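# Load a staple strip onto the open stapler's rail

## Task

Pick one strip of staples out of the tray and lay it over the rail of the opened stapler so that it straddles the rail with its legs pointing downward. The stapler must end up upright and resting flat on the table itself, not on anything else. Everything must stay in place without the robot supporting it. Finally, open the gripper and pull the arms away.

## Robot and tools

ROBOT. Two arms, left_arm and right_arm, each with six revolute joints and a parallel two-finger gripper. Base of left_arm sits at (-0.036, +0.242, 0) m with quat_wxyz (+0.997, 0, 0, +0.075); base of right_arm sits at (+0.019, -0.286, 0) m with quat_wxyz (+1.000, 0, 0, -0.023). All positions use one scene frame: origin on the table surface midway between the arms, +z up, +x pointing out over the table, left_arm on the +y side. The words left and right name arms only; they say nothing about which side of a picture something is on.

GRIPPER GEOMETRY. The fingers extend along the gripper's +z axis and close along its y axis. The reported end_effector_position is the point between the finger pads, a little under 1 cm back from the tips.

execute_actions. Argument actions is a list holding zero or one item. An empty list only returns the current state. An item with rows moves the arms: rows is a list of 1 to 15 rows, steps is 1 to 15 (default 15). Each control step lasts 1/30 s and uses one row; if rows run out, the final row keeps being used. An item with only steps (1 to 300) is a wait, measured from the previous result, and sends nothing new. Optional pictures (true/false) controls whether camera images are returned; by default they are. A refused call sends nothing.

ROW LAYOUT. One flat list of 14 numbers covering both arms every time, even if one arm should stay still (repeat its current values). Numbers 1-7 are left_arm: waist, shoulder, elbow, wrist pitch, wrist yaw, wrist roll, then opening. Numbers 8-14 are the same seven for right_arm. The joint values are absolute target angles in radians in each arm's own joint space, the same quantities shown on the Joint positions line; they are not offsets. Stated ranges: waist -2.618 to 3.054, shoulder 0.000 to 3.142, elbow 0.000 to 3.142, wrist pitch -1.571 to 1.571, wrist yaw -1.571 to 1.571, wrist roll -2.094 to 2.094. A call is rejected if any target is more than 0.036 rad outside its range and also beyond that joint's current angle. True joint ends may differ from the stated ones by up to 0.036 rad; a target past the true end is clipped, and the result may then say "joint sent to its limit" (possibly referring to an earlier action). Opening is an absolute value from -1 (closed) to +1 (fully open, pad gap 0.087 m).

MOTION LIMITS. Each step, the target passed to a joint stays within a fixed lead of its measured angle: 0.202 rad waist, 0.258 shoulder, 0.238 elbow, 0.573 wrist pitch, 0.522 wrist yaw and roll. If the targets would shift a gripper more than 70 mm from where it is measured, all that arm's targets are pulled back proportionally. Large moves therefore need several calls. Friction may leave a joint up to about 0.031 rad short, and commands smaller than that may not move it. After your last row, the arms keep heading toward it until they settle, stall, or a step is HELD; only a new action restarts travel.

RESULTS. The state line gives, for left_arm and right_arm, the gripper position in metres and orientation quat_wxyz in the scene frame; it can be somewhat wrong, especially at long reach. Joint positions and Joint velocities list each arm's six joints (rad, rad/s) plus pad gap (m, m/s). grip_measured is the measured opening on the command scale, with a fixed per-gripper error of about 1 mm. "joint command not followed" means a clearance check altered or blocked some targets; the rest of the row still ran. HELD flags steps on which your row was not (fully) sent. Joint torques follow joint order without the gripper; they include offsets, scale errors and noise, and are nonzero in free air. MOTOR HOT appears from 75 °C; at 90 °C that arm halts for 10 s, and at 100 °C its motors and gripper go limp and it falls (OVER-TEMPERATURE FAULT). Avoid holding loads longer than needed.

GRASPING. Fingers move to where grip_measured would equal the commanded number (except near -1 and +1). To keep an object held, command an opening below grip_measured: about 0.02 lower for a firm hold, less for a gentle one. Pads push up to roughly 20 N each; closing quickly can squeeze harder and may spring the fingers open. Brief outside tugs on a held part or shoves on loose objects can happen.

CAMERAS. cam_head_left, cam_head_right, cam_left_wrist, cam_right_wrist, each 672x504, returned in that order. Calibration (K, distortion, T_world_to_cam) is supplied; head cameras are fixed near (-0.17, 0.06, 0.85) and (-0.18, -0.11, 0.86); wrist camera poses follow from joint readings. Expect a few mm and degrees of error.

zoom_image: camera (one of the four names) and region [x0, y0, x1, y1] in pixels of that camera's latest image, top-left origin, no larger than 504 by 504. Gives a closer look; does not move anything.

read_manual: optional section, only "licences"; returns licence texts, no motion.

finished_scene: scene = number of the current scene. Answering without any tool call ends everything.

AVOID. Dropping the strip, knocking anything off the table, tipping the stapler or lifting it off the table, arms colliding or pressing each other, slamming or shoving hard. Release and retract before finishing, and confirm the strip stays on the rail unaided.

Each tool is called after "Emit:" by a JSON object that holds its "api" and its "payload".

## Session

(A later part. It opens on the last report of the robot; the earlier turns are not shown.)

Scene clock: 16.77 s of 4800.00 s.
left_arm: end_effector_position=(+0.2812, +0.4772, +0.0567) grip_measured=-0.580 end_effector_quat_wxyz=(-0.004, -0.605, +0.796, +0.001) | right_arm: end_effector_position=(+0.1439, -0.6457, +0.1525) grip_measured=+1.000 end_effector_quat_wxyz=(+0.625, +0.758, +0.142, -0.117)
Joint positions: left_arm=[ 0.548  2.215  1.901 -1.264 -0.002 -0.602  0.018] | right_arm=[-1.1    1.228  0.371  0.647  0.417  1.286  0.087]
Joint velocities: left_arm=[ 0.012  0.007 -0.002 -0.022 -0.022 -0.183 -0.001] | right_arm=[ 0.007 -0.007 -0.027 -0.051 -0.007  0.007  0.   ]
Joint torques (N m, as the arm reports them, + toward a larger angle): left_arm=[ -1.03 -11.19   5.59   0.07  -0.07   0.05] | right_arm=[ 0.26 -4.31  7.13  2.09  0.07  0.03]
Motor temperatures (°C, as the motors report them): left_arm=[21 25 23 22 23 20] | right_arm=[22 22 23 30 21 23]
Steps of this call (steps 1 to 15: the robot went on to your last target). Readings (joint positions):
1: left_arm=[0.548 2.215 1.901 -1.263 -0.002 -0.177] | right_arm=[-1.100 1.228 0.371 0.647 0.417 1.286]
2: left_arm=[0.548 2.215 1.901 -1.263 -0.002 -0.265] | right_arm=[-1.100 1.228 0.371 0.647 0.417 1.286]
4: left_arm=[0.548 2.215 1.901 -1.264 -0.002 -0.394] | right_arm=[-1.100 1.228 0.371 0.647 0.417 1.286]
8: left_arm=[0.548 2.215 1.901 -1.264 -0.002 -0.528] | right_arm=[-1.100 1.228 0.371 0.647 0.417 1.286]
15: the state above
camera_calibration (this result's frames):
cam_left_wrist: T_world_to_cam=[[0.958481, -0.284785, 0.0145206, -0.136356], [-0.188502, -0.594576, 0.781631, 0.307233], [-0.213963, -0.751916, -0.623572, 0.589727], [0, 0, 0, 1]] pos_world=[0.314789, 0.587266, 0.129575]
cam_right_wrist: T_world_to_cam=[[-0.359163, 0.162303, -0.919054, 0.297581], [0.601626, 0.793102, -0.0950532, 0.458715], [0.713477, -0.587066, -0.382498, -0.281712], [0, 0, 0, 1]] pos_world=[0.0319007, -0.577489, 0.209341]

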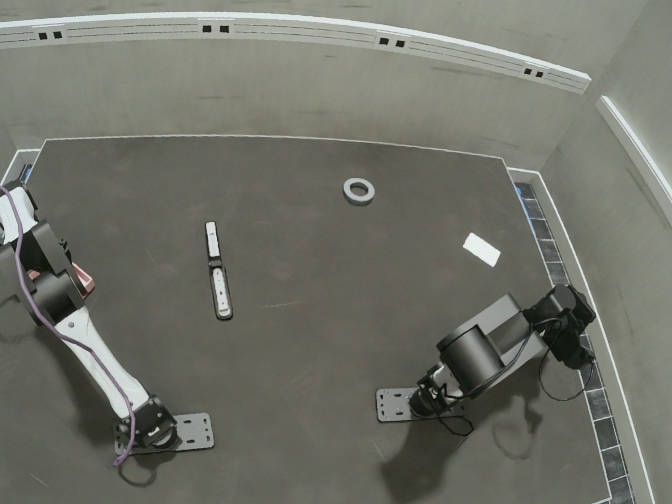

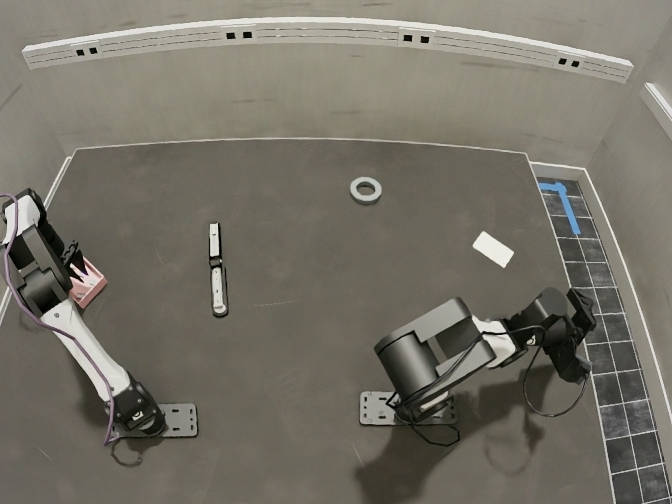

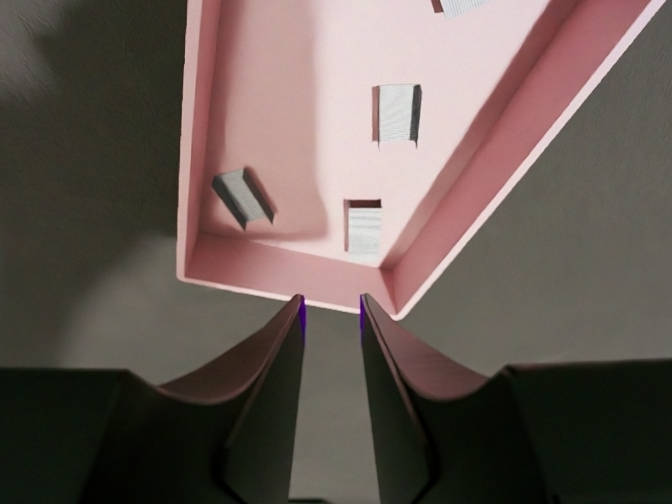

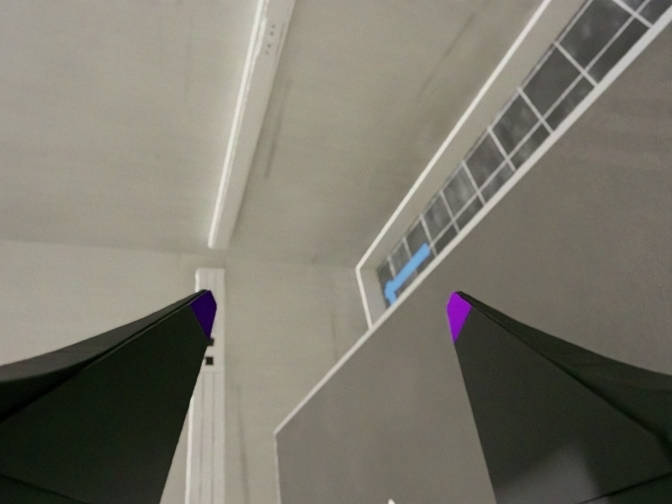

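Emit:
{"api": "execute_actions", "payload": {"actions": [{"rows":[[0.52,2.19,1.88,-1.25,0,-0.665,-0.55,-1.1,1.228,0.371,0.647,0.417,1.286,1],[0.502,2.19,1.87,-1.24,0,-0.665,-0.55,-1.1,1.228,0.371,0.647,0.417,1.286,1],[0.502,2.19,1.87,-1.24,0,-0.665,-0.55,-1.1,1.228,0.371,0.647,0.417,1.286,1],[0.502,2.19,1.87,-1.24,0,-0.665,-0.55,-1.1,1.228,0.371,0.647,0.417,1.286,1],[0.502,2.19,1.87,-1.24,0,-0.665,-0.55,-1.1,1.228,0.371,0.647,0.417,1.286,1],[0.502,2.2,1.84,-1.2,0,-0.665,-0.55,-1.1,1.228,0.371,0.647,0.417,1.286,1],[0.502,2.2,1.81,-1.16,0,-0.665,-0.55,-1.1,1.228,0.371,0.647,0.417,1.286,1]],"steps":15}]}}

Scene clock: 18.77 s of 4800.00 s.
left_arm: end_effector_position=(+0.2919, +0.4604, +0.0396) grip_measured=-0.550 end_effector_quat_wxyz=(-0.002, -0.609, +0.793, +0.001) | right_arm: end_effector_position=(+0.1439, -0.6457, +0.1525) grip_measured=+1.000 end_effector_quat_wxyz=(+0.625, +0.758, +0.142, -0.117)
Joint positions: left_arm=[ 0.502  2.209  1.823 -1.189 -0.002 -0.658  0.02 ] | right_arm=[-1.1    1.228  0.371  0.647  0.417  1.286  0.087]
Joint velocities: left_arm=[ 0.002 -0.007 -0.012  0.095  0.037 -0.022  0.   ] | right_arm=[ 0.002 -0.007  0.007  0.022  0.022  0.037  0.   ]
Joint torques (N m, as the arm reports them, + toward a larger angle): left_arm=[ -0.35 -12.07   4.29   0.33  -0.07   0.04] | right_arm=[ 0.28 -4.31  7.11  2.1   0.07  0.03]
Motor temperatures (°C, as the motors report them): left_arm=[21 25 23 22 23 20] | right_arm=[22 22 23 30 21 23]
Steps of this call (steps 1 to 30: the robot went on to your last target; steps 31 to 45: nothing new was sent; steps 46 to 60: all 15 steps of this action). Readings (joint positions):
46: left_arm=[0.546 2.215 1.901 -1.264 -0.002 -0.627] | right_arm=[-1.100 1.228 0.371 0.647 0.417 1.286]
47: left_arm=[0.542 2.214 1.899 -1.262 -0.002 -0.634] | right_arm=[-1.100 1.228 0.371 0.647 0.417 1.286]
49: left_arm=[0.526 2.213 1.891 -1.260 -0.002 -0.643] | right_arm=[-1.100 1.228 0.371 0.647 0.417 1.286]
53: left_arm=[0.503 2.209 1.852 -1.223 -0.002 -0.652] | right_arm=[-1.100 1.228 0.371 0.647 0.417 1.286]
60: the state above
camera_calibration (this result's frames):
cam_left_wrist: T_world_to_cam=[[0.961432, -0.274576, 0.0159955, -0.156756], [-0.183958, -0.59872, 0.779547, 0.313235], [-0.204468, -0.752424, -0.626139, 0.566223], [0, 0, 0, 1]] pos_world=[0.324107, 0.570538, 0.112861]
cam_right_wrist: T_world_to_cam=[[-0.359163, 0.162303, -0.919054, 0.297581], [0.601626, 0.793102, -0.0950532, 0.458715], [0.713477, -0.587066, -0.382498, -0.281712], [0, 0, 0, 1]] pos_world=[0.0319007, -0.577489, 0.209341]

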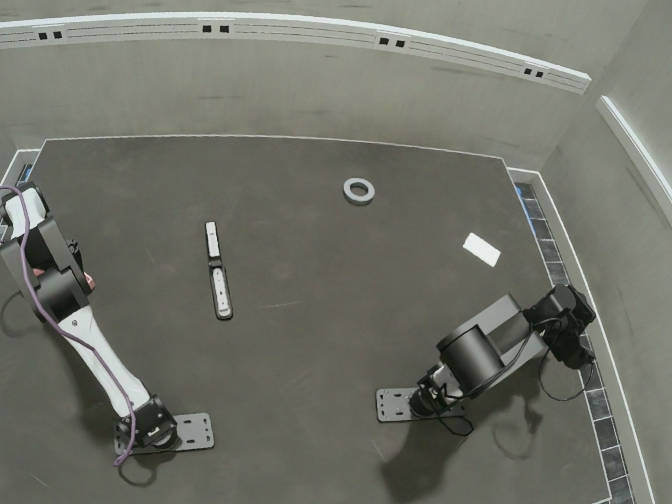

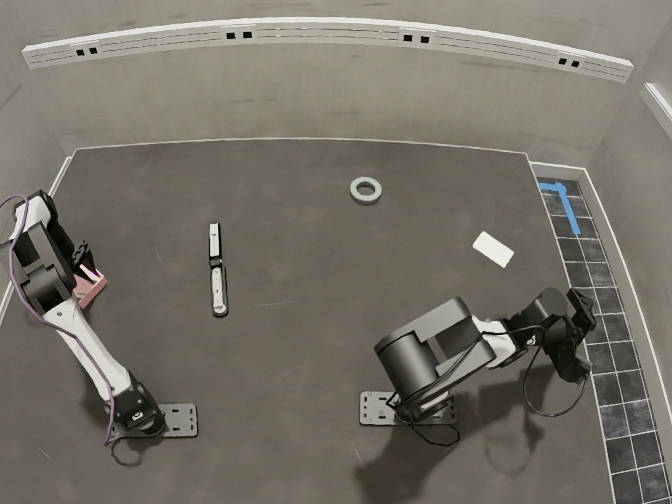

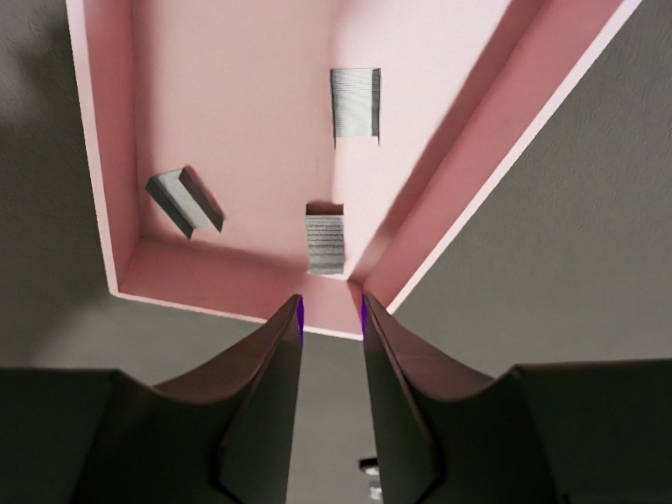

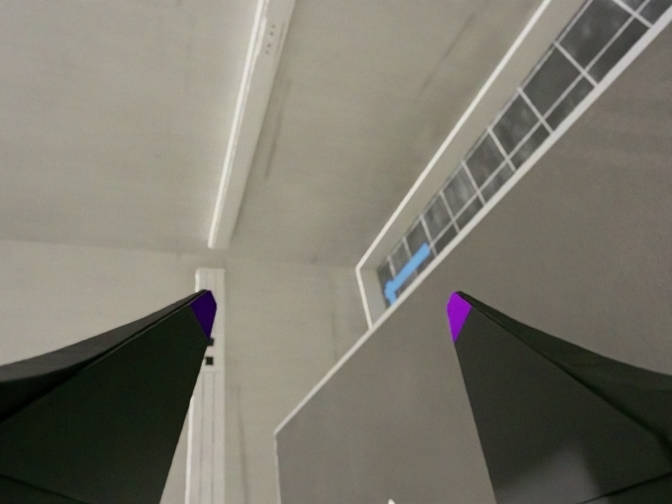

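Emit:
{"api": "execute_actions", "payload": {"actions": [{"rows":[[0.502,2.2,1.8,-1.15,0,-0.665,-0.55,-1.1,1.228,0.371,0.647,0.417,1.286,1],[0.502,2.2,1.79,-1.14,0,-0.665,-0.55,-1.1,1.228,0.371,0.647,0.417,1.286,1],[0.502,2.2,1.78,-1.13,0,-0.665,-0.55,-1.1,1.228,0.371,0.647,0.417,1.286,1],[0.502,2.2,1.77,-1.12,0,-0.665,-0.55,-1.1,1.228,0.371,0.647,0.417,1.286,1],[0.502,2.2,1.76,-1.11,0,-0.665,-0.55,-1.1,1.228,0.371,0.647,0.417,1.286,1]],"steps":15}]}}

Scene clock: 20.27 s of 4800.00 s.
left_arm: end_effector_position=(+0.2923, +0.4606, +0.0271) grip_measured=-0.550 end_effector_quat_wxyz=(+0.003, -0.610, +0.793, +0.001) | right_arm: end_effector_position=(+0.1439, -0.6457, +0.1525) grip_measured=+1.000 end_effector_quat_wxyz=(+0.625, +0.758, +0.142, -0.117)
Joint positions: left_arm=[ 0.502  2.209  1.774 -1.13  -0.002 -0.66   0.02 ] | right_arm=[-1.1    1.228  0.371  0.647  0.417  1.286  0.087]
Joint velocities: left_arm=[ 0.007  0.002 -0.012  0.037  0.022 -0.066 -0.001] | right_arm=[ 0.002  0.007 -0.012  0.022  0.051  0.007  0.   ]
Joint torques (N m, as the arm reports them, + toward a larger angle): left_arm=[ -0.34 -12.06   4.16   0.35  -0.06   0.04] | right_arm=[ 0.27 -4.33  7.12  2.1   0.06  0.03]
Motor temperatures (°C, as the motors report them): left_arm=[21 26 23 22 23 20] | right_arm=[22 22 24 30 21 23]
Steps of this call (steps 1 to 30: the robot went on to your last target; steps 31 to 45: all 15 steps of this action). Readings (joint positions):
31: left_arm=[0.502 2.209 1.823 -1.176 -0.002 -0.660] | right_arm=[-1.100 1.228 0.371 0.647 0.417 1.286]
32: left_arm=[0.502 2.209 1.820 -1.172 -0.002 -0.660] | right_arm=[-1.100 1.228 0.371 0.647 0.417 1.286]
34: left_arm=[0.502 2.209 1.806 -1.158 -0.002 -0.660] | right_arm=[-1.100 1.228 0.371 0.647 0.417 1.286]
38: left_arm=[0.502 2.209 1.776 -1.143 -0.002 -0.660] | right_arm=[-1.100 1.228 0.371 0.647 0.417 1.286]
45: the state above
camera_calibration (this result's frames):
cam_left_wrist: T_world_to_cam=[[0.961805, -0.272856, 0.0219361, -0.157934], [-0.188943, -0.603751, 0.774458, 0.327064], [-0.198072, -0.749022, -0.632245, 0.555394], [0, 0, 0, 1]] pos_world=[0.323706, 0.570375, 0.101312]
cam_right_wrist: T_world_to_cam=[[-0.359163, 0.162303, -0.919054, 0.297581], [0.601626, 0.793102, -0.0950532, 0.458715], [0.713477, -0.587066, -0.382498, -0.281712], [0, 0, 0, 1]] pos_world=[0.0319007, -0.577489, 0.209341]

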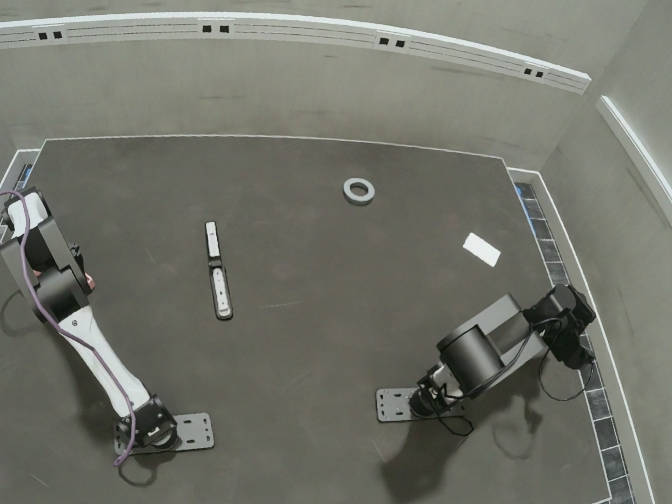

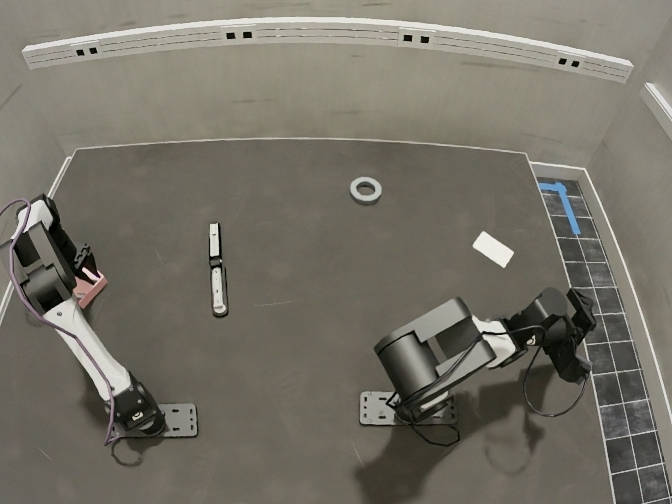

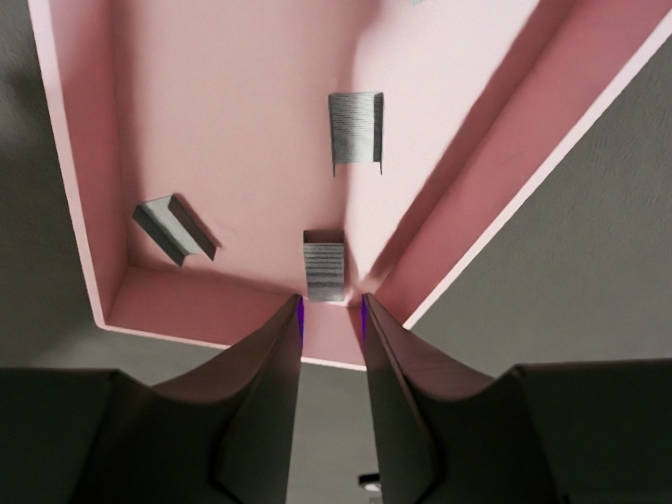

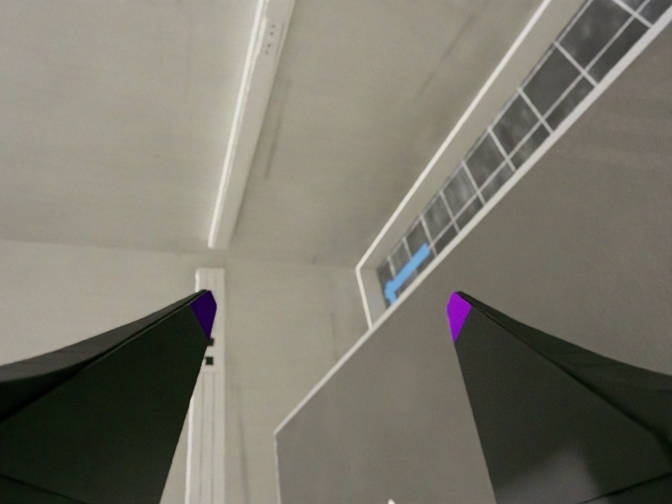

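Emit:
{"api": "execute_actions", "payload": {"actions": [{"rows":[[0.515,2.2,1.76,-1.11,0,-0.665,-0.55,-1.1,1.228,0.371,0.647,0.417,1.286,1],[0.515,2.2,1.76,-1.11,0,-0.665,-0.55,-1.1,1.228,0.371,0.647,0.417,1.286,1],[0.515,2.2,1.76,-1.11,0,-0.665,-0.55,-1.1,1.228,0.371,0.647,0.417,1.286,1],[0.515,2.2,1.76,-1.11,0,-0.665,-0.55,-1.1,1.228,0.371,0.647,0.417,1.286,1],[0.515,2.2,1.76,-1.11,0,-0.665,-0.55,-1.1,1.228,0.371,0.647,0.417,1.286,1],[0.515,2.2,1.76,-1.11,0,-0.665,-0.55,-1.1,1.228,0.371,0.647,0.417,1.286,1],[0.515,2.2,1.75,-1.105,0,-0.665,-0.55,-1.1,1.228,0.371,0.647,0.417,1.286,1],[0.515,2.2,1.74,-1.095,0,-0.665,-0.55,-1.1,1.228,0.371,0.647,0.417,1.286,1]],"steps":15}]}}

Scene clock: 23.27 s of 4800.00 s.
left_arm: end_effector_position=(+0.2898, +0.4611, +0.0227) grip_measured=-0.550 end_effector_quat_wxyz=(+0.001, -0.612, +0.791, +0.001) | right_arm: end_effector_position=(+0.1439, -0.6457, +0.1525) grip_measured=+1.000 end_effector_quat_wxyz=(+0.625, +0.758, +0.142, -0.117)
Joint positions: left_arm=[ 0.507  2.209  1.756 -1.115 -0.002 -0.66   0.02 ] | right_arm=[-1.1    1.228  0.371  0.647  0.417  1.286  0.087]
Joint velocities: left_arm=[-0.012 -0.007 -0.007 -0.051  0.007 -0.037 -0.   ] | right_arm=[-0.002  0.002 -0.002 -0.037 -0.007 -0.051  0.   ]
Joint torques (N m, as the arm reports them, + toward a larger angle): left_arm=[  0.42 -12.05   4.04   0.37  -0.07   0.04] | right_arm=[ 0.27 -4.32  7.12  2.09  0.07  0.02]
Motor temperatures (°C, as the motors report them): left_arm=[21 27 23 22 23 20] | right_arm=[22 22 24 31 21 23]
Steps of this call (steps 1 to 15: the robot went on to your last target; steps 16 to 75: nothing new was sent; steps 76 to 90: all 15 steps of this action). Readings (joint positions):
76: left_arm=[0.502 2.209 1.774 -1.127 -0.002 -0.660] | right_arm=[-1.100 1.228 0.371 0.647 0.417 1.286]
77: left_arm=[0.503 2.209 1.774 -1.127 -0.002 -0.660] | right_arm=[-1.100 1.228 0.371 0.647 0.417 1.286]
79: left_arm=[0.505 2.209 1.774 -1.127 -0.002 -0.660] | right_arm=[-1.100 1.228 0.371 0.647 0.417 1.286]
83: left_arm=[0.507 2.209 1.771 -1.123 -0.002 -0.660] | right_arm=[-1.100 1.228 0.371 0.647 0.417 1.286]
90: the state above
camera_calibration (this result's frames):
cam_left_wrist: T_world_to_cam=[[0.963203, -0.268039, 0.0198789, -0.157862], [-0.183838, -0.603055, 0.776227, 0.32849], [-0.196071, -0.751318, -0.630141, 0.552936], [0, 0, 0, 1]] pos_world=[0.320856, 0.571215, 0.0965827]
cam_right_wrist: T_world_to_cam=[[-0.359163, 0.162303, -0.919054, 0.297581], [0.601626, 0.793102, -0.0950532, 0.458715], [0.713477, -0.587066, -0.382498, -0.281712], [0, 0, 0, 1]] pos_world=[0.0319007, -0.577489, 0.209341]

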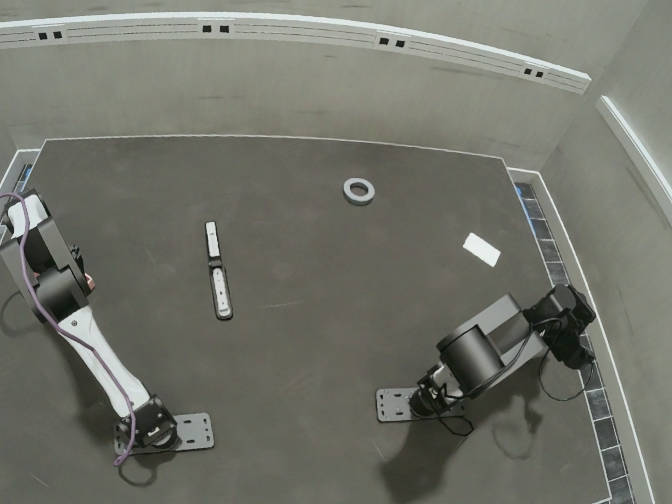

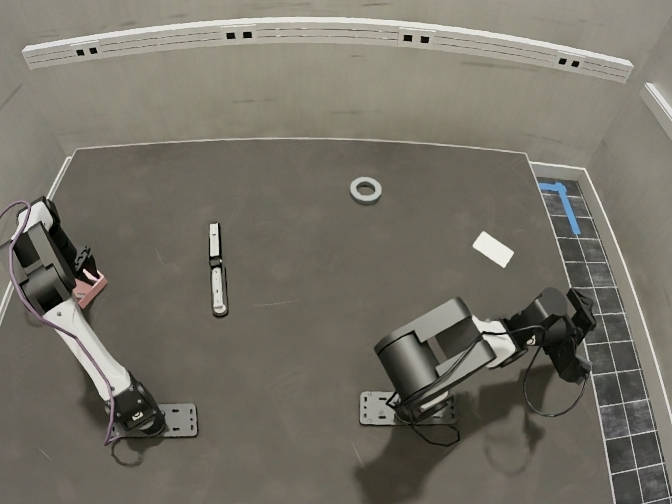

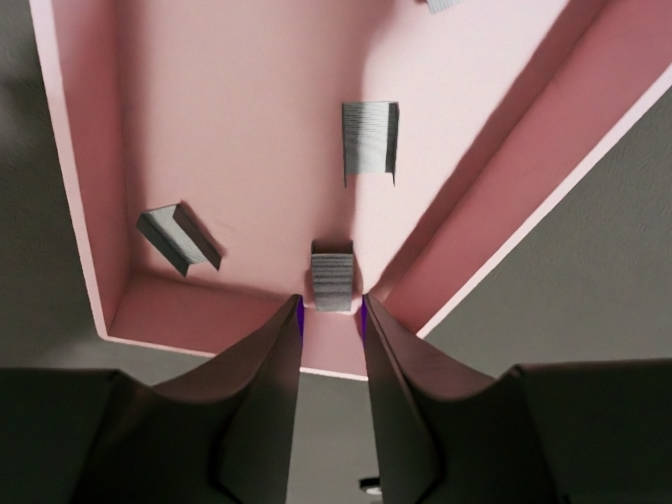

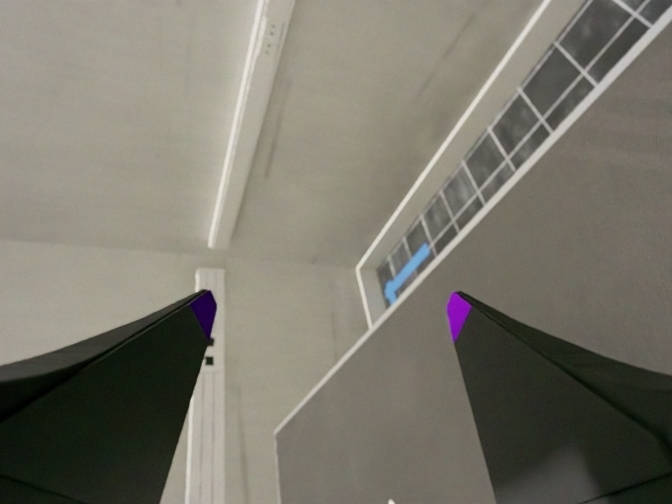

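Emit:
{"api": "execute_actions", "payload": {"actions": [{"rows":[[0.515,2.2,1.73,-1.085,0,-0.665,-0.55,-1.1,1.228,0.371,0.647,0.417,1.286,1],[0.515,2.2,1.72,-1.075,0,-0.665,-0.55,-1.1,1.228,0.371,0.647,0.417,1.286,1],[0.515,2.2,1.71,-1.06,0,-0.665,-0.55,-1.1,1.228,0.371,0.647,0.417,1.286,1]],"steps":15}], "pictures": false}}

Emit:
{"api": "execute_actions", "payload": {"actions": [{"rows":[[0.515,2.2,1.71,-1.06,0,-0.665,-0.6,-1.1,1.228,0.371,0.647,0.417,1.286,1],[0.515,2.2,1.71,-1.06,0,-0.665,-0.64,-1.1,1.228,0.371,0.647,0.417,1.286,1],[0.515,2.2,1.71,-1.06,0,-0.665,-0.68,-1.1,1.228,0.371,0.647,0.417,1.286,1],[0.515,2.2,1.71,-1.06,0,-0.665,-0.7,-1.1,1.228,0.371,0.647,0.417,1.286,1],[0.515,2.2,1.71,-1.06,0,-0.665,-0.72,-1.1,1.228,0.371,0.647,0.417,1.286,1],[0.515,2.2,1.71,-1.06,0,-0.665,-0.74,-1.1,1.228,0.371,0.647,0.417,1.286,1],[0.515,2.2,1.71,-1.06,0,-0.665,-0.757,-1.1,1.228,0.371,0.647,0.417,1.286,1]],"steps":15}]}}

Scene clock: 30.43 s of 4800.00 s.
left_arm: end_effector_position=(+0.2892, +0.4605, +0.0166) grip_measured=-0.550 end_effector_quat_wxyz=(+0.002, -0.612, +0.791, +0.000) | right_arm: end_effector_position=(+0.1439, -0.6457, +0.1525) grip_measured=+1.000 end_effector_quat_wxyz=(+0.625, +0.758, +0.142, -0.117)
Joint positions: left_arm=[ 0.507  2.209  1.731 -1.088 -0.001 -0.66   0.02 ] | right_arm=[-1.1    1.228  0.371  0.647  0.417  1.286  0.087]
Joint velocities: left_arm=[-0.007  0.002 -0.002 -0.007 -0.037 -0.007  0.   ] | right_arm=[ 0.002  0.002 -0.012 -0.037 -0.066 -0.007  0.   ]
Joint torques (N m, as the arm reports them, + toward a larger angle): left_arm=[  0.38 -12.04   3.57   0.48  -0.07   0.05] | right_arm=[ 0.27 -4.32  7.12  2.09  0.07  0.02]
Motor temperatures (°C, as the motors report them): left_arm=[21 29 23 22 23 20] | right_arm=[22 22 24 31 21 23]
Steps of this call (steps 1 to 15: the robot went on to your last target; steps 16 to 90: nothing new was sent; then 3.67 s passed at rest; steps 91 to 105: all 15 steps of this action). Readings (joint positions):
91: left_arm=[0.507 2.209 1.754 -1.110 -0.002 -0.660] | right_arm=[-1.100 1.228 0.371 0.647 0.417 1.286]
92: left_arm=[0.507 2.209 1.751 -1.106 -0.002 -0.660] | right_arm=[-1.100 1.228 0.371 0.647 0.417 1.286]
94: left_arm=[0.507 2.209 1.737 -1.094 -0.002 -0.660] | right_arm=[-1.100 1.228 0.371 0.647 0.417 1.286]
98: left_arm=[0.507 2.209 1.731 -1.089 -0.001 -0.660] | right_arm=[-1.100 1.228 0.371 0.647 0.417 1.286]
105: the state above

Scene clock: 30.93 s of 4800.00 s.
left_arm: end_effector_position=(+0.2913, +0.4602, +0.0166) grip_measured=-0.741 end_effector_quat_wxyz=(+0.005, -0.613, +0.790, -0.004) | right_arm: end_effector_position=(+0.1439, -0.6457, +0.1525) grip_measured=+1.000 end_effector_quat_wxyz=(+0.625, +0.758, +0.142, -0.117)
Joint positions: left_arm=[ 0.507  2.209  1.731 -1.083  0.008 -0.662  0.011] | right_arm=[-1.1    1.228  0.371  0.647  0.417  1.286  0.087]
Joint velocities: left_arm=[-0.002 -0.007 -0.002  0.007  0.037 -0.007 -0.   ] | right_arm=[ 0.002  0.007 -0.012 -0.051  0.007 -0.051  0.   ]
Joint torques (N m, as the arm reports them, + toward a larger angle): left_arm=[  0.36 -12.     3.59   0.44  -0.15   0.07] | right_arm=[ 0.27 -4.32  7.13  2.1   0.07  0.02]
Motor temperatures (°C, as the motors report them): left_arm=[21 29 23 22 23 20] | right_arm=[22 22 24 31 21 23]
Steps of this call (steps 1 to 15: all 15 steps of this action). Readings (joint positions):
1: left_arm=[0.507 2.209 1.731 -1.088 0.001 -0.660] | right_arm=[-1.100 1.228 0.371 0.647 0.417 1.286]
2: left_arm=[0.507 2.209 1.731 -1.086 0.003 -0.661] | right_arm=[-1.100 1.228 0.371 0.647 0.417 1.286]
4: left_arm=[0.507 2.209 1.731 -1.084 0.006 -0.661] | right_arm=[-1.100 1.228 0.371 0.647 0.417 1.286]
8: left_arm=[0.507 2.209 1.731 -1.083 0.008 -0.662] | right_arm=[-1.100 1.228 0.371 0.647 0.417 1.286]
15: the state above
camera_calibration (this result's frames):
cam_left_wrist: T_world_to_cam=[[0.96336, -0.266182, 0.032926, -0.160616], [-0.192537, -0.60086, 0.77582, 0.33445], [-0.186725, -0.753734, -0.630094, 0.547083], [0, 0, 0, 1]] pos_world=[0.321279, 0.570559, 0.090529]
cam_right_wrist: T_world_to_cam=[[-0.359163, 0.162303, -0.919054, 0.297581], [0.601626, 0.793102, -0.0950532, 0.458715], [0.713477, -0.587066, -0.382498, -0.281712], [0, 0, 0, 1]] pos_world=[0.0319007, -0.577489, 0.209341]

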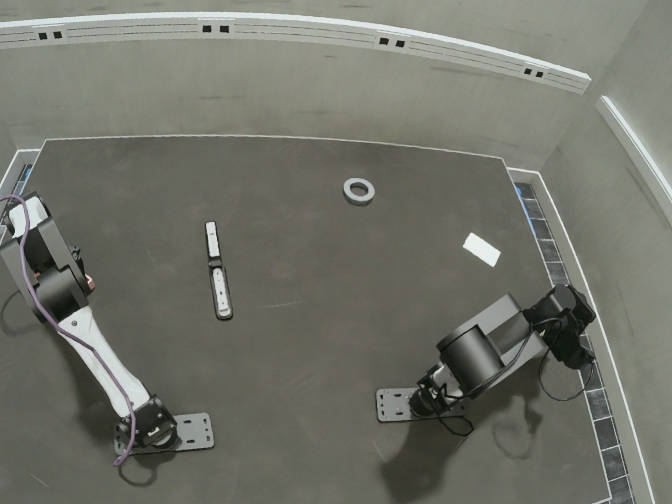

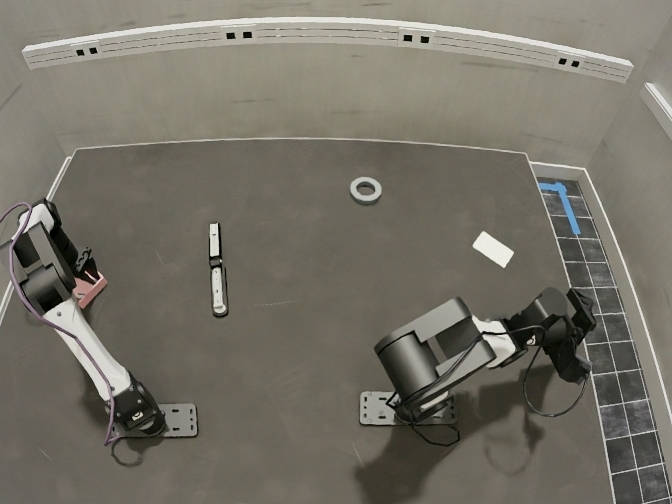

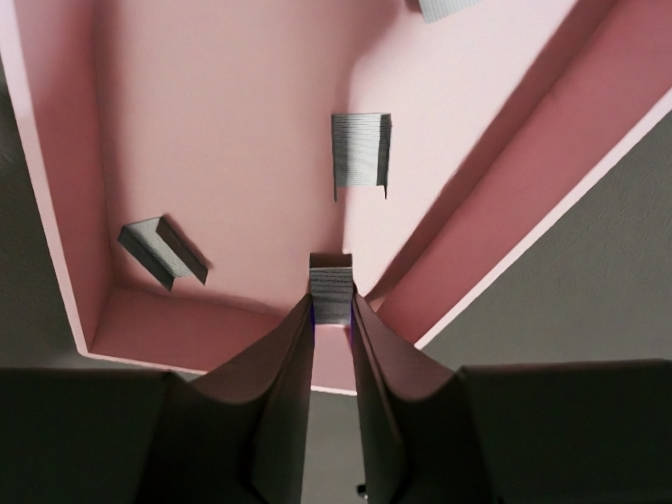

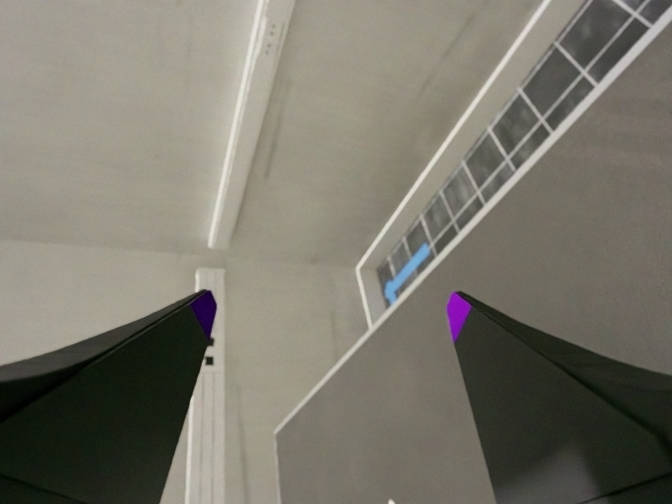

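Emit:
{"api": "execute_actions", "payload": {"actions": [{"rows":[[0.51,2.17,1.73,-1.11,0,-0.665,-0.76,-1.1,1.228,0.371,0.647,0.417,1.286,1],[0.51,2.15,1.73,-1.13,0,-0.665,-0.76,-1.1,1.228,0.371,0.647,0.417,1.286,1],[0.51,2.13,1.73,-1.15,0,-0.665,-0.76,-1.1,1.228,0.371,0.647,0.417,1.286,1],[0.51,2.11,1.73,-1.18,0,-0.665,-0.76,-1.1,1.228,0.371,0.647,0.417,1.286,1],[0.51,2.09,1.73,-1.21,0,-0.665,-0.76,-1.1,1.228,0.371,0.647,0.417,1.286,1],[0.51,2.07,1.73,-1.23,0,-0.665,-0.76,-1.1,1.228,0.371,0.647,0.417,1.286,1],[0.51,2.05,1.73,-1.25,0,-0.665,-0.76,-1.1,1.228,0.371,0.647,0.417,1.286,1],[0.51,2.02,1.73,-1.27,0,-0.665,-0.76,-1.1,1.228,0.371,0.647,0.417,1.286,1],[0.51,1.99,1.72,-1.29,0,-0.665,-0.76,-1.1,1.228,0.371,0.647,0.417,1.286,1]],"steps":15}], "pictures": false}}

Emit:
{"api": "execute_actions", "payload": {"actions": [{"rows":[[0.3,1.95,1.68,-1.28,0,-0.6,-0.76,-1.1,1.228,0.371,0.647,0.417,1.286,1],[0.2,1.9,1.63,-1.28,0,-0.55,-0.76,-1.1,1.228,0.371,0.647,0.417,1.286,1],[-0.43,1.84,1.535,-1.27,0,-0.505,-0.76,-1.1,1.228,0.371,0.647,0.417,1.286,1]],"steps":15}], "pictures": false}}

Emit:
{"api": "execute_actions", "payload": {"actions": [{"steps":25}]}}

Scene clock: 34.73 s of 4800.00 s.
left_arm: end_effector_position=(+0.2672, +0.4416, +0.1016) grip_measured=-0.741 end_effector_quat_wxyz=(+0.033, -0.612, +0.790, -0.004) | right_arm: end_effector_position=(+0.1439, -0.6457, +0.1525) grip_measured=+1.000 end_effector_quat_wxyz=(+0.625, +0.758, +0.142, -0.117)
Joint positions: left_arm=[ 0.507  1.983  1.731 -1.253  0.008 -0.662  0.011] | right_arm=[-1.1    1.228  0.371  0.647  0.417  1.286  0.087]
Joint velocities: left_arm=[-0.007  0.002 -0.017 -0.168  0.007 -0.037 -0.   ] | right_arm=[ 0.012 -0.007  0.017  0.022 -0.022 -0.022  0.   ]
Joint torques (N m, as the arm reports them, + toward a larger angle): left_arm=[-0.09 -9.39  4.55  0.18 -0.15  0.06] | right_arm=[ 0.28 -4.32  7.11  2.1   0.07  0.02]
Motor temperatures (°C, as the motors report them): left_arm=[21 30 23 22 23 20] | right_arm=[22 22 25 32 21 23]
Steps of this call (steps 1 to 15: the robot went on to your last target; steps 16 to 90: nothing new was sent; then 0.30 s passed at rest; steps 91 to 105: all 15 steps of this action). Readings (joint positions):
91: left_arm=[0.507 2.206 1.731 -1.083 0.008 -0.662] | right_arm=[-1.100 1.228 0.371 0.647 0.417 1.286]
92: left_arm=[0.507 2.202 1.731 -1.088 0.008 -0.662] | right_arm=[-1.100 1.228 0.371 0.647 0.417 1.286]
94: left_arm=[0.507 2.181 1.731 -1.107 0.008 -0.662] | right_arm=[-1.100 1.228 0.371 0.647 0.417 1.286]
98: left_arm=[0.507 2.094 1.731 -1.174 0.008 -0.662] | right_arm=[-1.100 1.228 0.371 0.647 0.417 1.286]
105: the state above

Scene clock: 35.23 s of 4800.00 s.
left_arm: end_effector_position=(+0.2595, +0.1319, +0.0986) grip_measured=-0.741 end_effector_quat_wxyz=(+0.002, -0.114, +0.994, -0.005) | right_arm: end_effector_position=(+0.1439, -0.6457, +0.1525) grip_measured=+1.000 end_effector_quat_wxyz=(+0.625, +0.758, +0.142, -0.117)
Joint positions: left_arm=[-0.437  1.867  1.556 -1.253  0.008 -0.515  0.011] | right_arm=[-1.1    1.228  0.371  0.647  0.417  1.286  0.087]
Joint velocities: left_arm=[-0.994 -0.002 -0.002 -0.095  0.154  0.125  0.001] | right_arm=[-0.002 -0.002 -0.002 -0.037 -0.022 -0.022  0.   ]
Joint torques (N m, as the arm reports them, + toward a larger angle): left_arm=[  6.41 -10.72   3.72   0.1   -0.37   0.08] | right_arm=[ 0.26 -4.33  7.13  2.1   0.07  0.03]
Motor temperatures (°C, as the motors report them): left_arm=[21 30 23 22 23 20] | right_arm=[22 22 25 32 21 23]
Steps of this call (steps 1 to 15: all 15 steps of this action). Readings (joint positions):
1: left_arm=[0.489 1.982 1.724 -1.254 -0.003 -0.654] | right_arm=[-1.100 1.228 0.371 0.647 0.417 1.286]
2: left_arm=[0.453 1.972 1.703 -1.250 -0.011 -0.639] | right_arm=[-1.100 1.228 0.371 0.647 0.417 1.286]
4: left_arm=[0.339 1.924 1.619 -1.241 -0.011 -0.599] | right_arm=[-1.100 1.228 0.371 0.647 0.417 1.286]
8: left_arm=[0.044 1.871 1.556 -1.254 -0.007 -0.547] | right_arm=[-1.100 1.228 0.371 0.647 0.417 1.286]
15: the state above

Scene clock: 36.07 s of 4800.00 s.
left_arm: end_effector_position=(+0.2598, +0.1333, +0.0986) grip_measured=-0.741 end_effector_quat_wxyz=(+0.002, -0.113, +0.994, -0.005) | right_arm: end_effector_position=(+0.1439, -0.6457, +0.1525) grip_measured=+1.000 end_effector_quat_wxyz=(+0.625, +0.758, +0.142, -0.117)
Joint positions: left_arm=[-0.434  1.867  1.556 -1.253  0.007 -0.51   0.011] | right_arm=[-1.1    1.228  0.371  0.647  0.417  1.286  0.087]
Joint velocities: left_arm=[-0.012 -0.007 -0.007 -0.022  0.037  0.037 -0.002] | right_arm=[-0.007 -0.007 -0.002  0.022  0.007 -0.022  0.   ]
Joint torques (N m, as the arm reports them, + toward a larger angle): left_arm=[ -0.03 -10.76   3.72   0.1   -0.13   0.16] | right_arm=[ 0.28 -4.33  7.12  2.1   0.07  0.03]
Motor temperatures (°C, as the motors report them): left_arm=[21 30 23 22 23 20] | right_arm=[22 22 25 32 21 23]
Steps of this call (steps 1 to 15: the robot went on to your last target; steps 16 to 25: nothing new was sent). Readings (joint positions):
1: left_arm=[-0.461 1.867 1.556 -1.253 0.013 -0.513] | right_arm=[-1.100 1.228 0.371 0.647 0.417 1.286]
2: left_arm=[-0.468 1.867 1.556 -1.253 0.014 -0.511] | right_arm=[-1.100 1.228 0.371 0.647 0.417 1.286]
4: left_arm=[-0.456 1.867 1.556 -1.253 0.014 -0.511] | right_arm=[-1.100 1.228 0.371 0.647 0.417 1.286]
8: left_arm=[-0.434 1.867 1.556 -1.253 0.008 -0.511] | right_arm=[-1.100 1.228 0.371 0.647 0.417 1.286]
25: the state above
All arms were judged still, so your last target was given up. Only a new action makes them travel on or press farther. Fingers that are still opening or closing keep moving.
camera_calibration (this result's frames):
cam_left_wrist: T_world_to_cam=[[0.207492, -0.977785, 0.02974, 0.0716329], [-0.620651, -0.108085, 0.776602, 0.113898], [-0.756135, -0.179597, -0.62929, 0.41781], [0, 0, 0, 1]] pos_world=[0.371748, 0.157389, 0.17234]
cam_right_wrist: T_world_to_cam=[[-0.359163, 0.162303, -0.919054, 0.297581], [0.601626, 0.793102, -0.0950532, 0.458715], [0.713477, -0.587066, -0.382498, -0.281712], [0, 0, 0, 1]] pos_world=[0.0319007, -0.577489, 0.209341]

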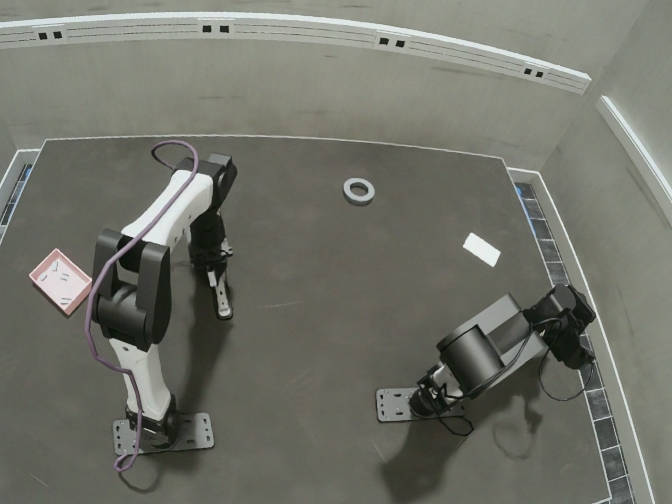

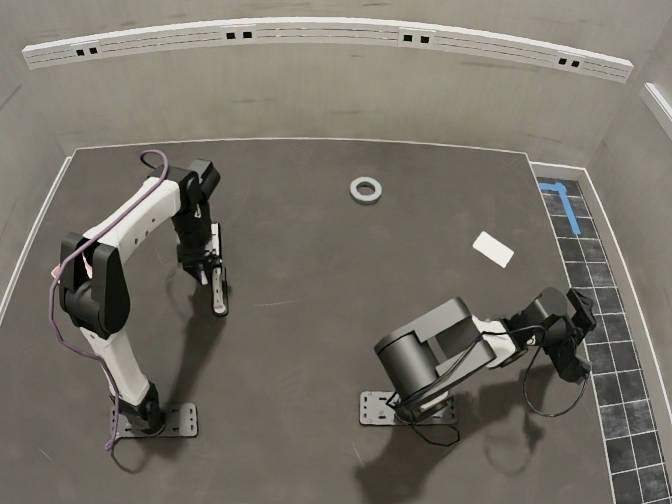

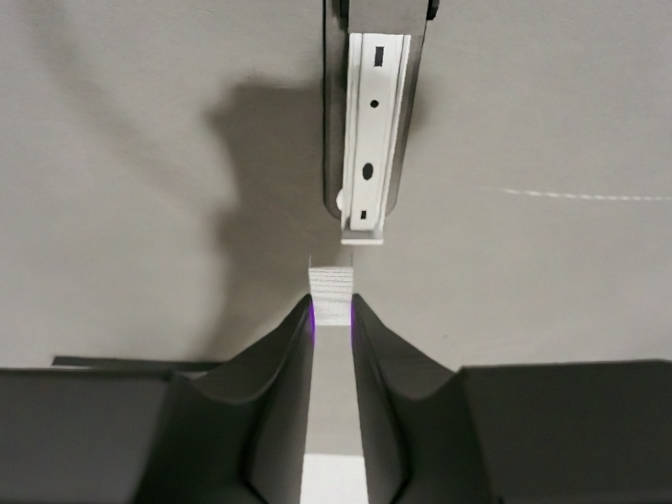

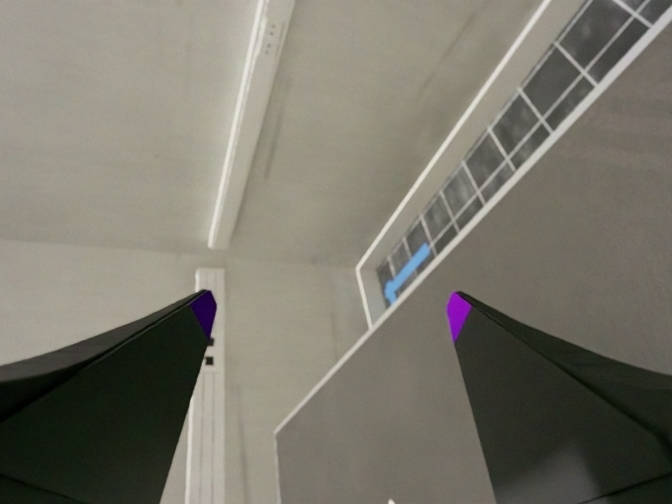

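Emit:
{"api": "execute_actions", "payload": {"actions": [{"rows":[[-0.45,1.86,1.52,-1.22,0,-0.54,-0.76,-1.1,1.228,0.371,0.647,0.417,1.286,1],[-0.465,1.87,1.49,-1.19,0,-0.56,-0.76,-1.1,1.228,0.371,0.647,0.417,1.286,1],[-0.48,1.88,1.46,-1.16,0,-0.56,-0.76,-1.1,1.228,0.371,0.647,0.417,1.286,1],[-0.48,1.88,1.43,-1.13,0,-0.56,-0.76,-1.1,1.228,0.371,0.647,0.417,1.286,1],[-0.48,1.88,1.4,-1.1,0,-0.56,-0.76,-1.1,1.228,0.371,0.647,0.417,1.286,1]],"steps":15}]}}

Scene clock: 37.53 s of 4800.00 s.
left_arm: end_effector_position=(+0.2451, +0.1228, +0.0612) grip_measured=-0.741 end_effector_quat_wxyz=(-0.009, -0.113, +0.994, +0.002) | right_arm: end_effector_position=(+0.1439, -0.6457, +0.1525) grip_measured=+1.000 end_effector_quat_wxyz=(+0.625, +0.758, +0.142, -0.117)
Joint positions: left_arm=[-0.477  1.872  1.409 -1.127  0.004 -0.553  0.011] | right_arm=[-1.1    1.228  0.371  0.647  0.417  1.286  0.087]
Joint velocities: left_arm=[ 0.002  0.002  0.002  0.066  0.007 -0.022 -0.   ] | right_arm=[-0.002 -0.007 -0.017  0.007 -0.007 -0.081  0.   ]
Joint torques (N m, as the arm reports them, + toward a larger angle): left_arm=[-0.64 -8.1   4.53  0.33 -0.12  0.04] | right_arm=[ 0.27 -4.32  7.13  2.1   0.07  0.03]
Motor temperatures (°C, as the motors report them): left_arm=[21 30 23 22 23 20] | right_arm=[22 22 25 32 21 23]
Steps of this call (steps 1 to 29: nothing new was sent; steps 30 to 44: all 15 steps of this action). Readings (joint positions):
30: left_arm=[-0.434 1.867 1.553 -1.250 0.007 -0.514] | right_arm=[-1.100 1.228 0.371 0.647 0.417 1.286]
31: left_arm=[-0.437 1.867 1.543 -1.240 0.006 -0.522] | right_arm=[-1.100 1.228 0.371 0.647 0.417 1.286]
33: left_arm=[-0.453 1.867 1.500 -1.205 0.004 -0.534] | right_arm=[-1.100 1.228 0.371 0.647 0.417 1.286]
37: left_arm=[-0.477 1.871 1.414 -1.161 0.004 -0.546] | right_arm=[-1.100 1.228 0.371 0.647 0.417 1.286]
44: the state above
camera_calibration (this result's frames):
cam_left_wrist: T_world_to_cam=[[0.207248, -0.978186, 0.0141757, 0.0665912], [-0.602247, -0.116152, 0.789814, 0.128352], [-0.770938, -0.172225, -0.613182, 0.382993], [0, 0, 0, 1]] pos_world=[0.358763, 0.146008, 0.132526]
cam_right_wrist: T_world_to_cam=[[-0.359163, 0.162303, -0.919054, 0.297581], [0.601626, 0.793102, -0.0950532, 0.458715], [0.713477, -0.587066, -0.382498, -0.281712], [0, 0, 0, 1]] pos_world=[0.0319007, -0.577489, 0.209341]

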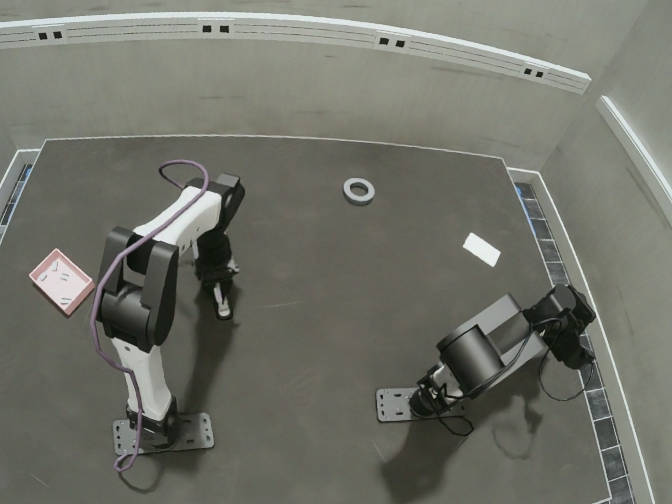

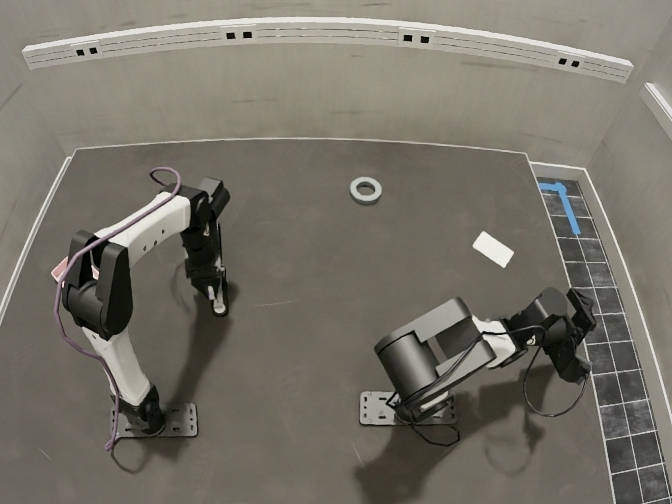

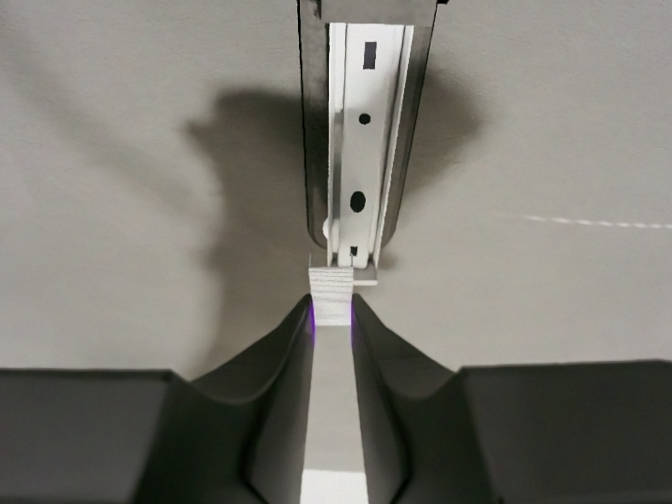

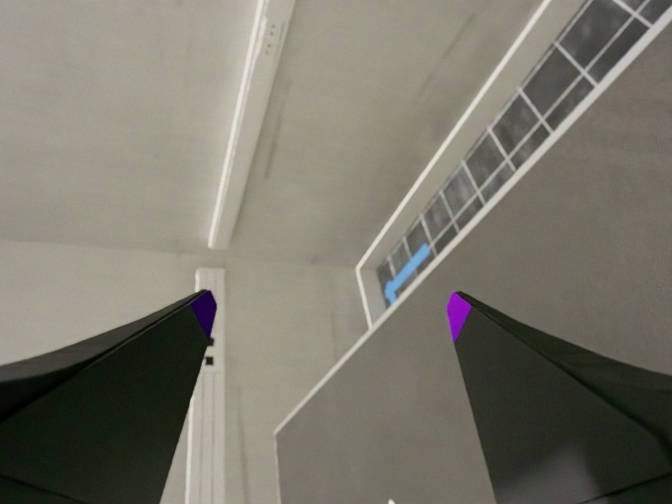

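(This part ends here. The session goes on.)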